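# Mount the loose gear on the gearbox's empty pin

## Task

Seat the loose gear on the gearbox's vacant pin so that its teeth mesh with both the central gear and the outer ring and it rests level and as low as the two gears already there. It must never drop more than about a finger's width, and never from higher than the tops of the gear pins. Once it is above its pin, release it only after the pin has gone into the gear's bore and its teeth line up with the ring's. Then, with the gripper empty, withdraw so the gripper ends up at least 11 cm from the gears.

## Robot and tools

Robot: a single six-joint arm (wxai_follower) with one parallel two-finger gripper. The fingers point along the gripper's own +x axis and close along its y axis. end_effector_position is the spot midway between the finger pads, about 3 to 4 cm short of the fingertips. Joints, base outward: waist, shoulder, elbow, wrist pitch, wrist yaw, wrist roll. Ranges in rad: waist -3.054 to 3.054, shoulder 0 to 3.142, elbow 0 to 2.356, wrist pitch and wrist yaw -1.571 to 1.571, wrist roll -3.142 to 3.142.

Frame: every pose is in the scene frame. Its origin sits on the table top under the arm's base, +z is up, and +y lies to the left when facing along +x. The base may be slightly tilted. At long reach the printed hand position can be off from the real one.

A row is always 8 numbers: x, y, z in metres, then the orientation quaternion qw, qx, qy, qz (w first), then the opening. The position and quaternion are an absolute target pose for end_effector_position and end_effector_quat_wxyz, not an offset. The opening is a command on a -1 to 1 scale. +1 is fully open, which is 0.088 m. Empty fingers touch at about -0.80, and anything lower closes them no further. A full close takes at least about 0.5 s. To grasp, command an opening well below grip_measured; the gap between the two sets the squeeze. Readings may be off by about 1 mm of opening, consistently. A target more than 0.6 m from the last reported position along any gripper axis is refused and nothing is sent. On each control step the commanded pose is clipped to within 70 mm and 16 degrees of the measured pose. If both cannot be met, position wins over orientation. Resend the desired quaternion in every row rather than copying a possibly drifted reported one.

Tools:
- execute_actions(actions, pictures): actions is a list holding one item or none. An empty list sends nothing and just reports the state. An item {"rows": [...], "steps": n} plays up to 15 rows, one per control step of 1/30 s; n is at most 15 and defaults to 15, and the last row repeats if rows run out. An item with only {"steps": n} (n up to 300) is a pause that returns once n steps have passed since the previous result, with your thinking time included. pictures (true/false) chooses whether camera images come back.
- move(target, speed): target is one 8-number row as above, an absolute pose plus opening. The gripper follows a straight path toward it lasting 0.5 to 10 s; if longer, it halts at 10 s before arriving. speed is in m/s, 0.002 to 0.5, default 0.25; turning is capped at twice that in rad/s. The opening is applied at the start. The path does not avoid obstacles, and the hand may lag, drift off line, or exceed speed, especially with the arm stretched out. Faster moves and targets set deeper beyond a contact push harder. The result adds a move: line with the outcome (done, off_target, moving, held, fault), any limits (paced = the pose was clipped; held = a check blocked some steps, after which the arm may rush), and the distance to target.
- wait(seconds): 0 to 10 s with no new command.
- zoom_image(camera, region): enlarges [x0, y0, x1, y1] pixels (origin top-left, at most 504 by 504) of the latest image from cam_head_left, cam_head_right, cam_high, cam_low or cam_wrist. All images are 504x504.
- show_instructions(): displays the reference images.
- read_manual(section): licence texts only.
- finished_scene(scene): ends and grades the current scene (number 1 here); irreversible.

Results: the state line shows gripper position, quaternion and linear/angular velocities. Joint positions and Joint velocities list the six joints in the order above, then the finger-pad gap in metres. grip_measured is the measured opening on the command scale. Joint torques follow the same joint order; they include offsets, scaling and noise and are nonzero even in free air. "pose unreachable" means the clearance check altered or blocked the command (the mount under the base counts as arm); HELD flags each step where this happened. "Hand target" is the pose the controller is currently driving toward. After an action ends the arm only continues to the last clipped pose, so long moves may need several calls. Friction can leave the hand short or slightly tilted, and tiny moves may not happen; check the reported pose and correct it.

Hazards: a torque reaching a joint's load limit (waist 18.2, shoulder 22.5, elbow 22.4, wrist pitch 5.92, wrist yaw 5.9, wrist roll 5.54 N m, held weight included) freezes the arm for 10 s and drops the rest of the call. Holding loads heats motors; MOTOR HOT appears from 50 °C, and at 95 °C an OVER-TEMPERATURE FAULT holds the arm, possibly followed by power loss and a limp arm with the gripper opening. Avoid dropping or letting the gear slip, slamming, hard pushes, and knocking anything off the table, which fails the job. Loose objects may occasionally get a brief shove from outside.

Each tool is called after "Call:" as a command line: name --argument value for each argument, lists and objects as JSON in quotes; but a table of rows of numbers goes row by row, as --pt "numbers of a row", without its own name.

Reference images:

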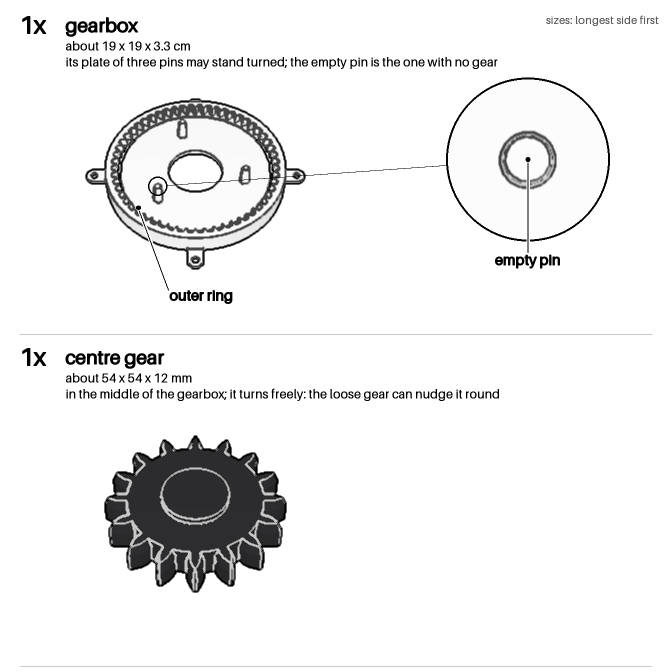

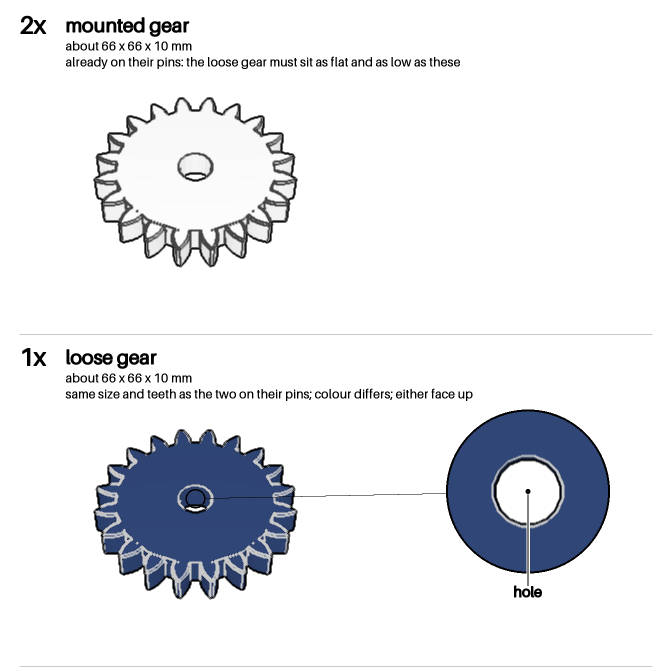

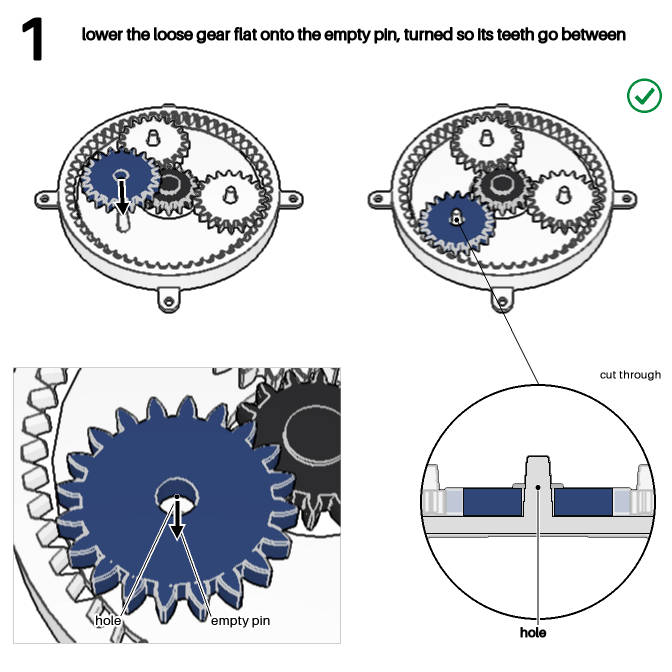

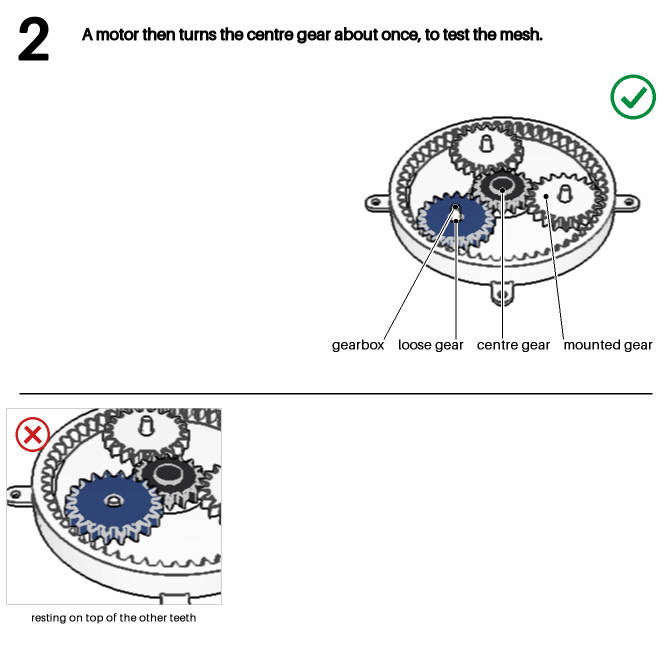

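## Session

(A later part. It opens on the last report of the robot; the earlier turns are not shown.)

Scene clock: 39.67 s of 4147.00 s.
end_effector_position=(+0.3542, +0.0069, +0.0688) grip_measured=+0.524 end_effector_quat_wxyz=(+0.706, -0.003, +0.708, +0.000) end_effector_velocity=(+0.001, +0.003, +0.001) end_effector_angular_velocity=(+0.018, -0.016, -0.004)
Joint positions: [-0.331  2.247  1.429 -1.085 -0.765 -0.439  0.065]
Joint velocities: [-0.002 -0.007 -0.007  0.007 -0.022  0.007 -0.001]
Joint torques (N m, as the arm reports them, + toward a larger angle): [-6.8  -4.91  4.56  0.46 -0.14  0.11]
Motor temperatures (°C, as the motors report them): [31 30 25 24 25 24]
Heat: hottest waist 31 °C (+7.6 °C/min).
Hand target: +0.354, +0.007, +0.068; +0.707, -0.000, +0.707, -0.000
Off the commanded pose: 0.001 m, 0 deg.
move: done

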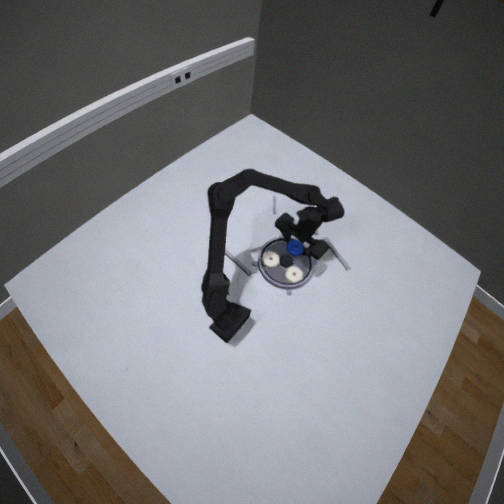

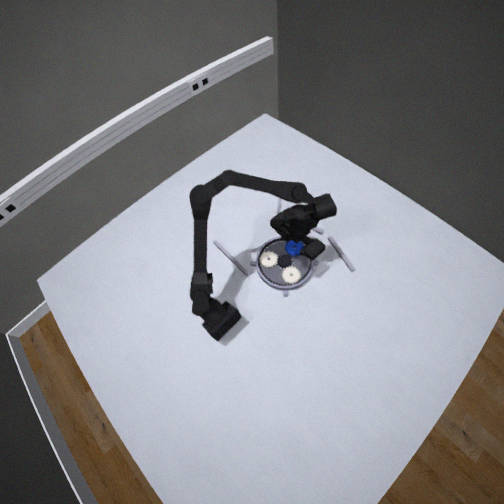

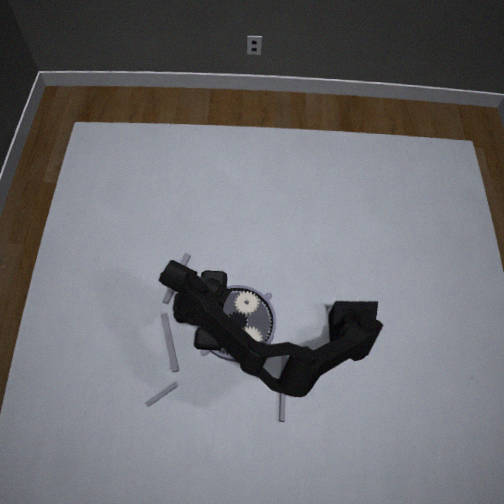

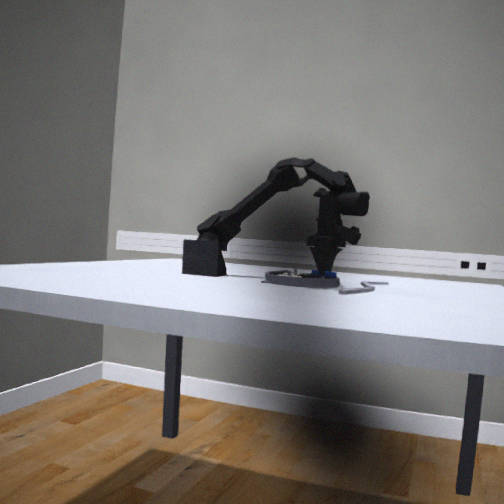

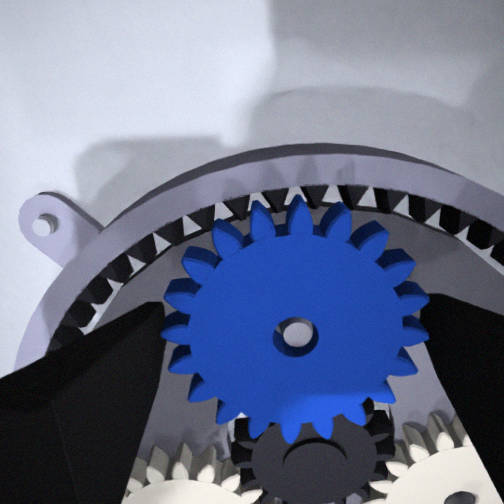

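Pin entered. Go lower.

Call:
move --target '[0.354,0.007,0.054,0.707,0,0.707,0,0.0]' --speed 0.015

Call:
zoom_image --camera "cam_wrist" --region '[150,180,450,480]'

Scene clock: 41.70 s of 4147.00 s.
end_effector_position=(+0.3538, +0.0063, +0.0578) grip_measured=+0.523 end_effector_quat_wxyz=(+0.708, -0.002, +0.707, -0.003) end_effector_velocity=(-0.002, -0.000, -0.001) end_effector_angular_velocity=(+0.007, -0.003, +0.004)
Joint positions: [-0.312  2.247  1.394 -1.028 -0.771 -0.403  0.065]
Joint velocities: [-0.002 -0.002 -0.012  0.007 -0.007 -0.007  0.   ]
Joint torques (N m, as the arm reports them, + toward a larger angle): [-6.12 -4.37  4.61  0.92 -0.24  0.1 ]
Motor temperatures (°C, as the motors report them): [32 30 25 24 25 24]
Heat: hottest waist 32 °C (+8.6 °C/min).
Hand target: +0.354, +0.007, +0.054; +0.707, -0.000, +0.707, +0.000
Off the commanded pose: 0.004 m, 0 deg.
move: done

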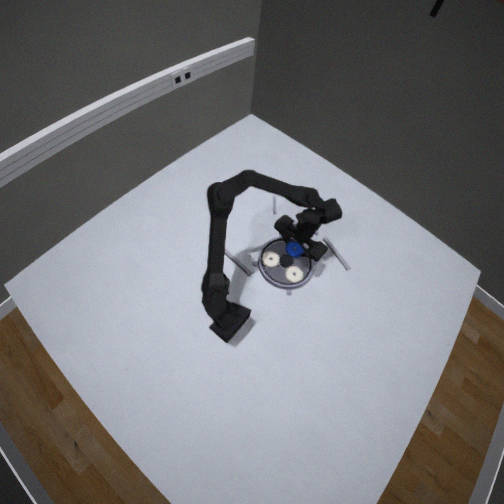

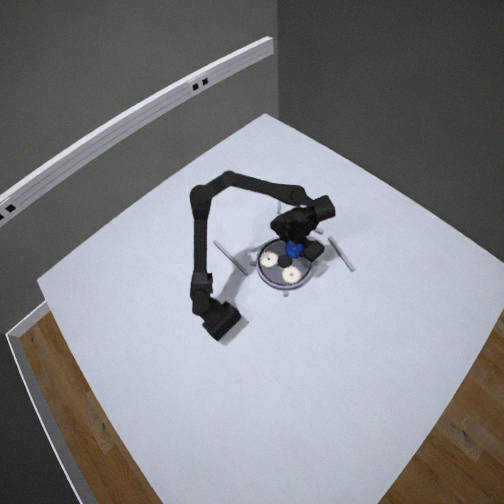

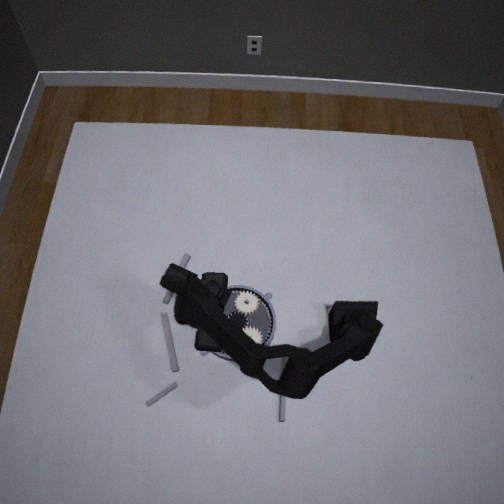

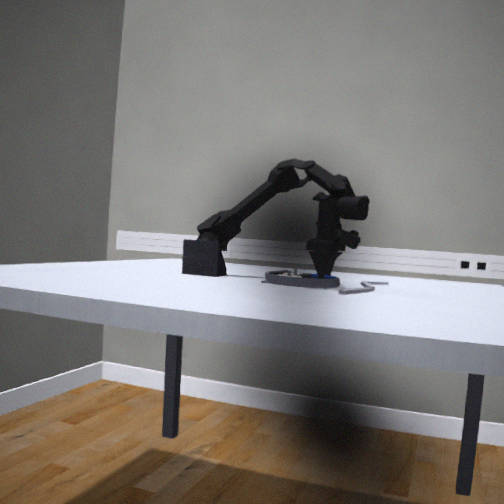

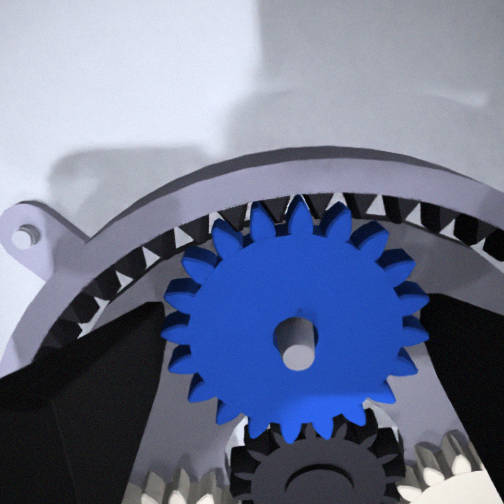

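Region (150, 180, 450, 480) of cam_wrist's 504x504 image, scaled by 1.680, with more detail than that image has.

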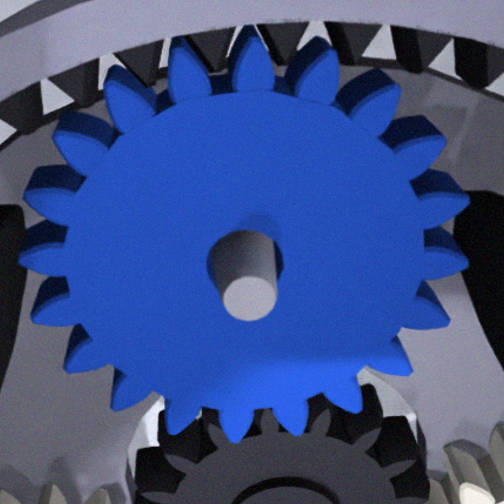

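Call:
move --target '[0.354,0.007,0.058,0.707,0,0.707,0,0.85]' --speed 0.015

Call:
move --target '[0.354,0.007,0.11,0.707,0,0.707,0,0.85]' --speed 0.1

Scene clock: 43.47 s of 4147.00 s.
end_effector_position=(+0.3528, +0.0069, +0.0575) grip_measured=+0.848 end_effector_quat_wxyz=(+0.706, -0.000, +0.708, -0.002) end_effector_velocity=(-0.004, +0.002, +0.001) end_effector_angular_velocity=(+0.013, +0.010, -0.010)
Joint positions: [-0.311  2.247  1.393 -1.032 -0.772 -0.405  0.081]
Joint velocities: [-0.002 -0.002 -0.002 -0.022 -0.007 -0.007  0.001]
Joint torques (N m, as the arm reports them, + toward a larger angle): [-6.83 -4.49  5.92  0.04 -0.12 -0.12]
Motor temperatures (°C, as the motors report them): [32 30 25 24 25 24]
Heat: hottest waist 32 °C (+8.3 °C/min).
Hand target: +0.354, +0.007, +0.058; +0.707, +0.000, +0.707, -0.000
Off the commanded pose: 0.001 m, 0 deg.
move: done

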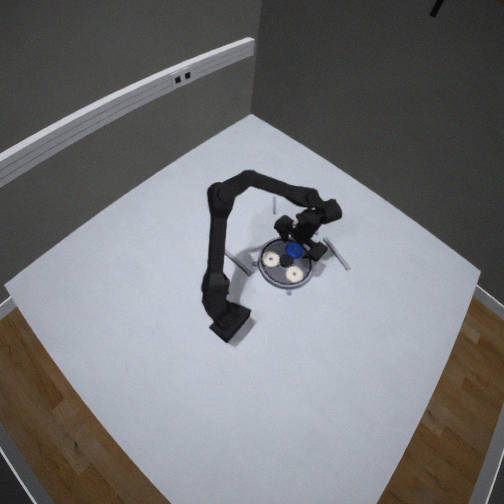

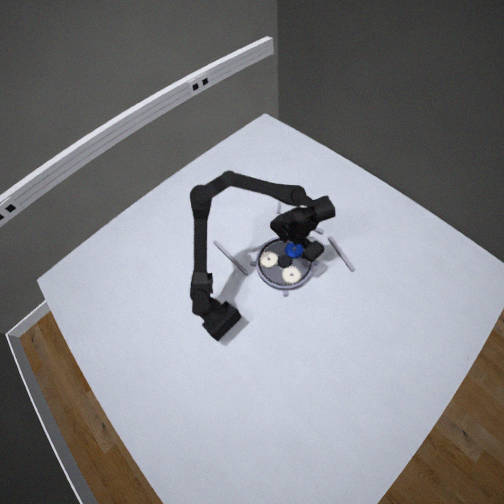

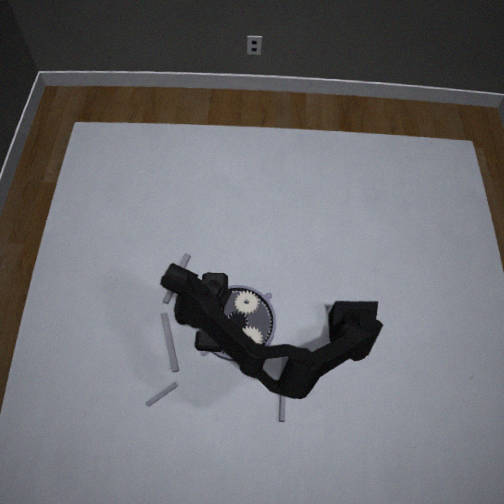

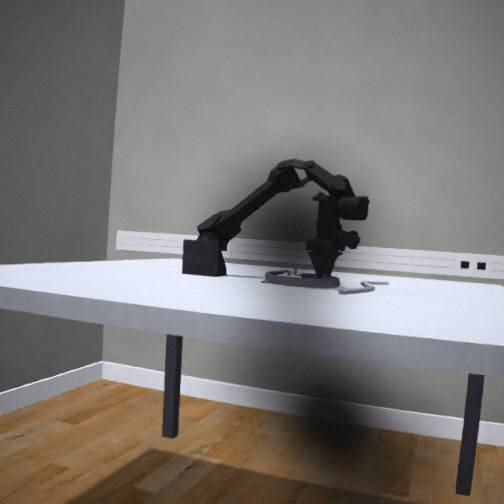

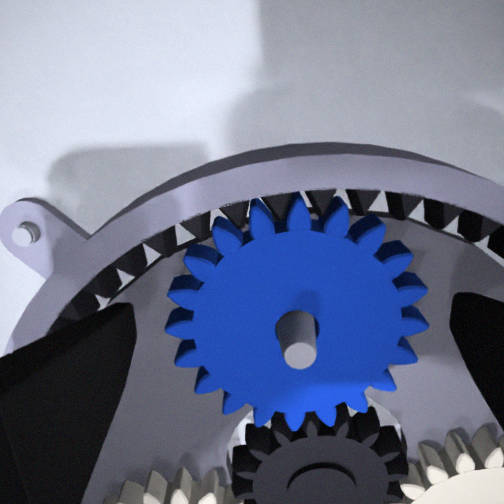

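Scene clock: 44.43 s of 4147.00 s.
end_effector_position=(+0.3520, +0.0077, +0.1063) grip_measured=+0.850 end_effector_quat_wxyz=(+0.704, +0.004, +0.710, +0.000) end_effector_velocity=(-0.003, +0.005, +0.003) end_effector_angular_velocity=(+0.017, +0.011, +0.017)
Joint positions: [-0.402  2.247  1.534 -1.267 -0.746 -0.528  0.081]
Joint velocities: [-0.002 -0.002  0.007 -0.037 -0.007 -0.037 -0.   ]
Joint torques (N m, as the arm reports them, + toward a larger angle): [-7.23 -4.82  6.73  0.03  0.11 -0.1 ]
Motor temperatures (°C, as the motors report them): [32 30 25 24 25 24]
Heat: hottest waist 32 °C (+8.1 °C/min).
Hand target: +0.354, +0.007, +0.110; +0.707, +0.000, +0.707, +0.000
Off the commanded pose: 0.004 m, 1 deg.
move: done

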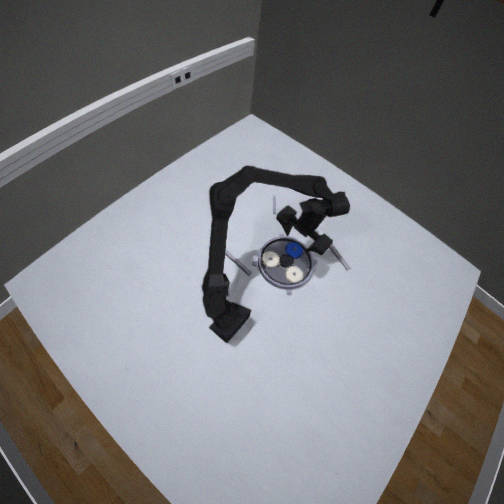

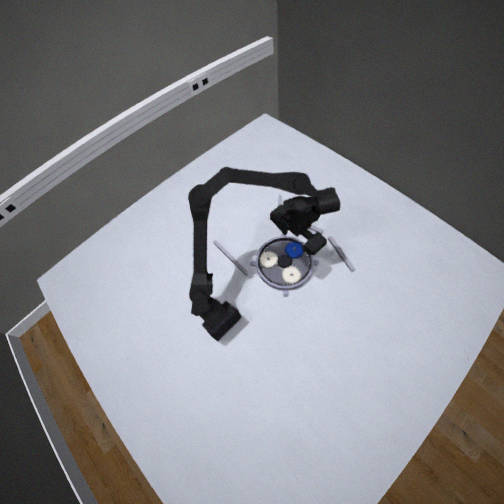

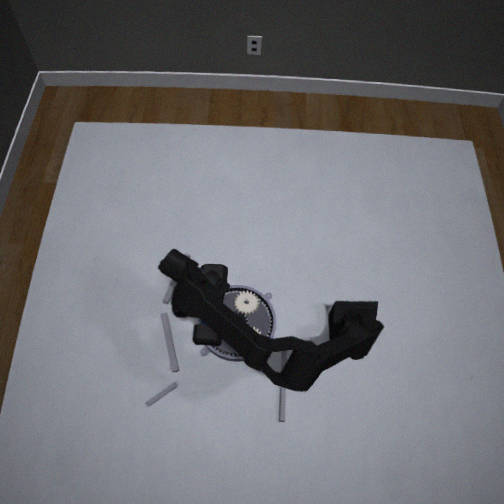

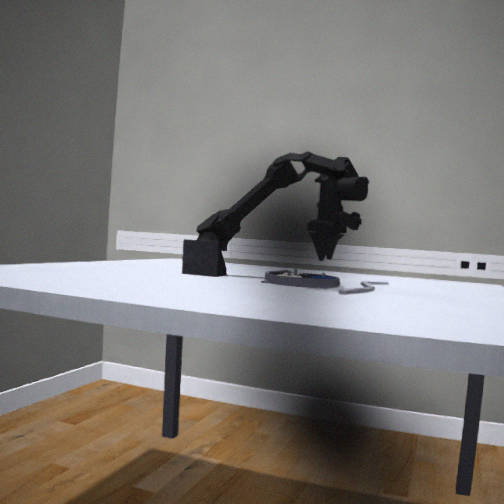

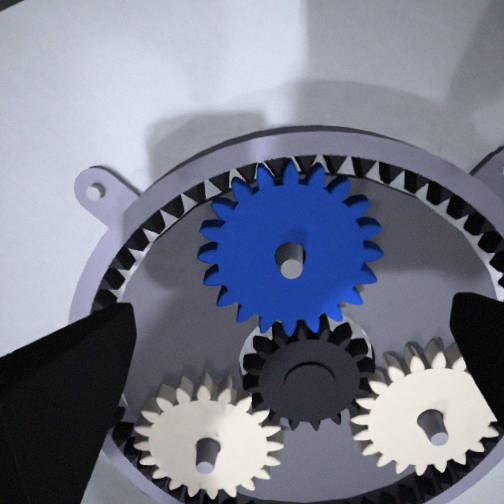

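Seated.

Call:
move --target '[0.3,0.0,0.25,0.707,0,0.707,0,0.85]'

Call:
finished_scene --scene 1

Scene clock: 46.67 s of 4147.00 s.
end_effector_position=(+0.2995, -0.0007, +0.2446) grip_measured=+0.850 end_effector_quat_wxyz=(+0.755, -0.033, +0.653, -0.040) end_effector_velocity=(-0.001, +0.005, +0.003) end_effector_angular_velocity=(+0.013, -0.021, +0.007)
Joint positions: [-0.719  2.068  1.663 -1.57  -0.623 -0.748  0.081]
Joint velocities: [-0.007 -0.017 -0.007 -0.007 -0.022 -0.007 -0.   ]
Joint torques (N m, as the arm reports them, + toward a larger angle): [-5.79 -3.87  7.2   0.33  0.08 -0.1 ]
Motor temperatures (°C, as the motors report them): [32 30 25 24 25 24]
Heat: hottest waist 32 °C (+7.7 °C/min).
Hand target: +0.299, +0.000, +0.250; +0.759, -0.040, +0.649, -0.041
Off the commanded pose: 0.005 m, 10 deg.
joint sent to its limit — the command would take joint 4 (wrist pitch) past its lower limit, so that joint was sent only as far as its limit.
move: off_target

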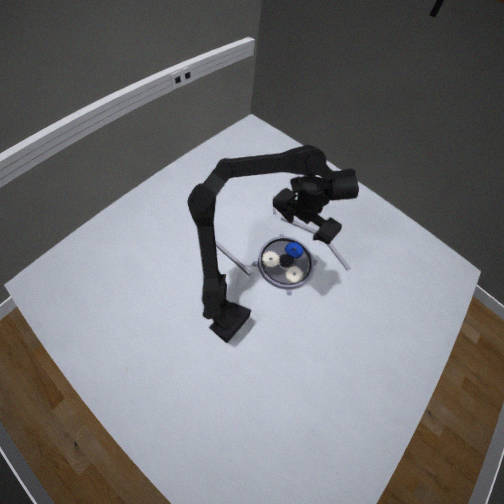

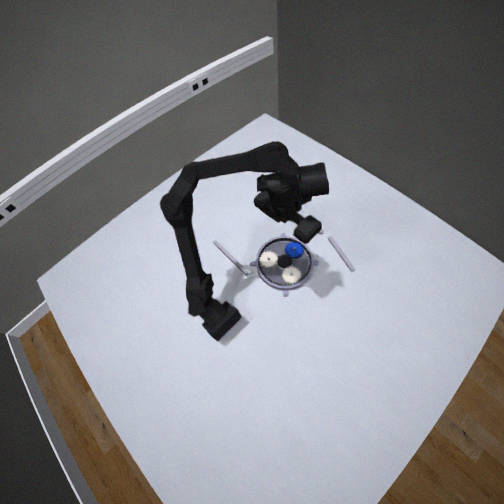

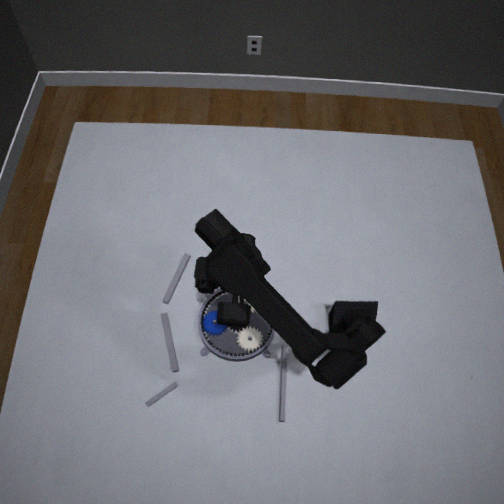

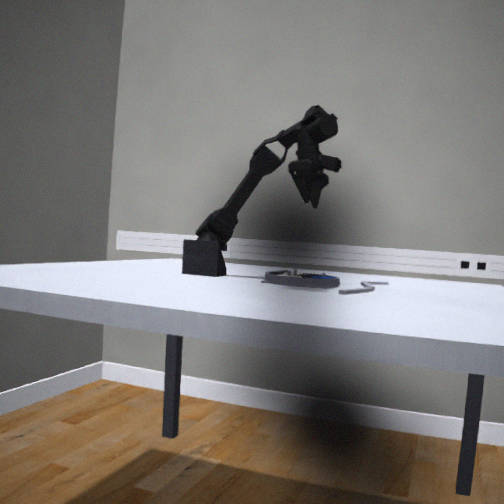

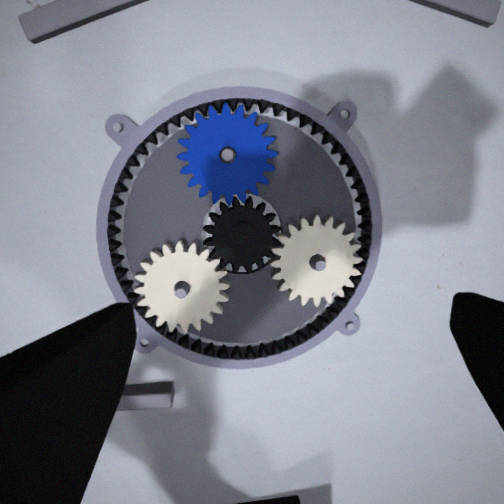

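The scene is finished: the task was done.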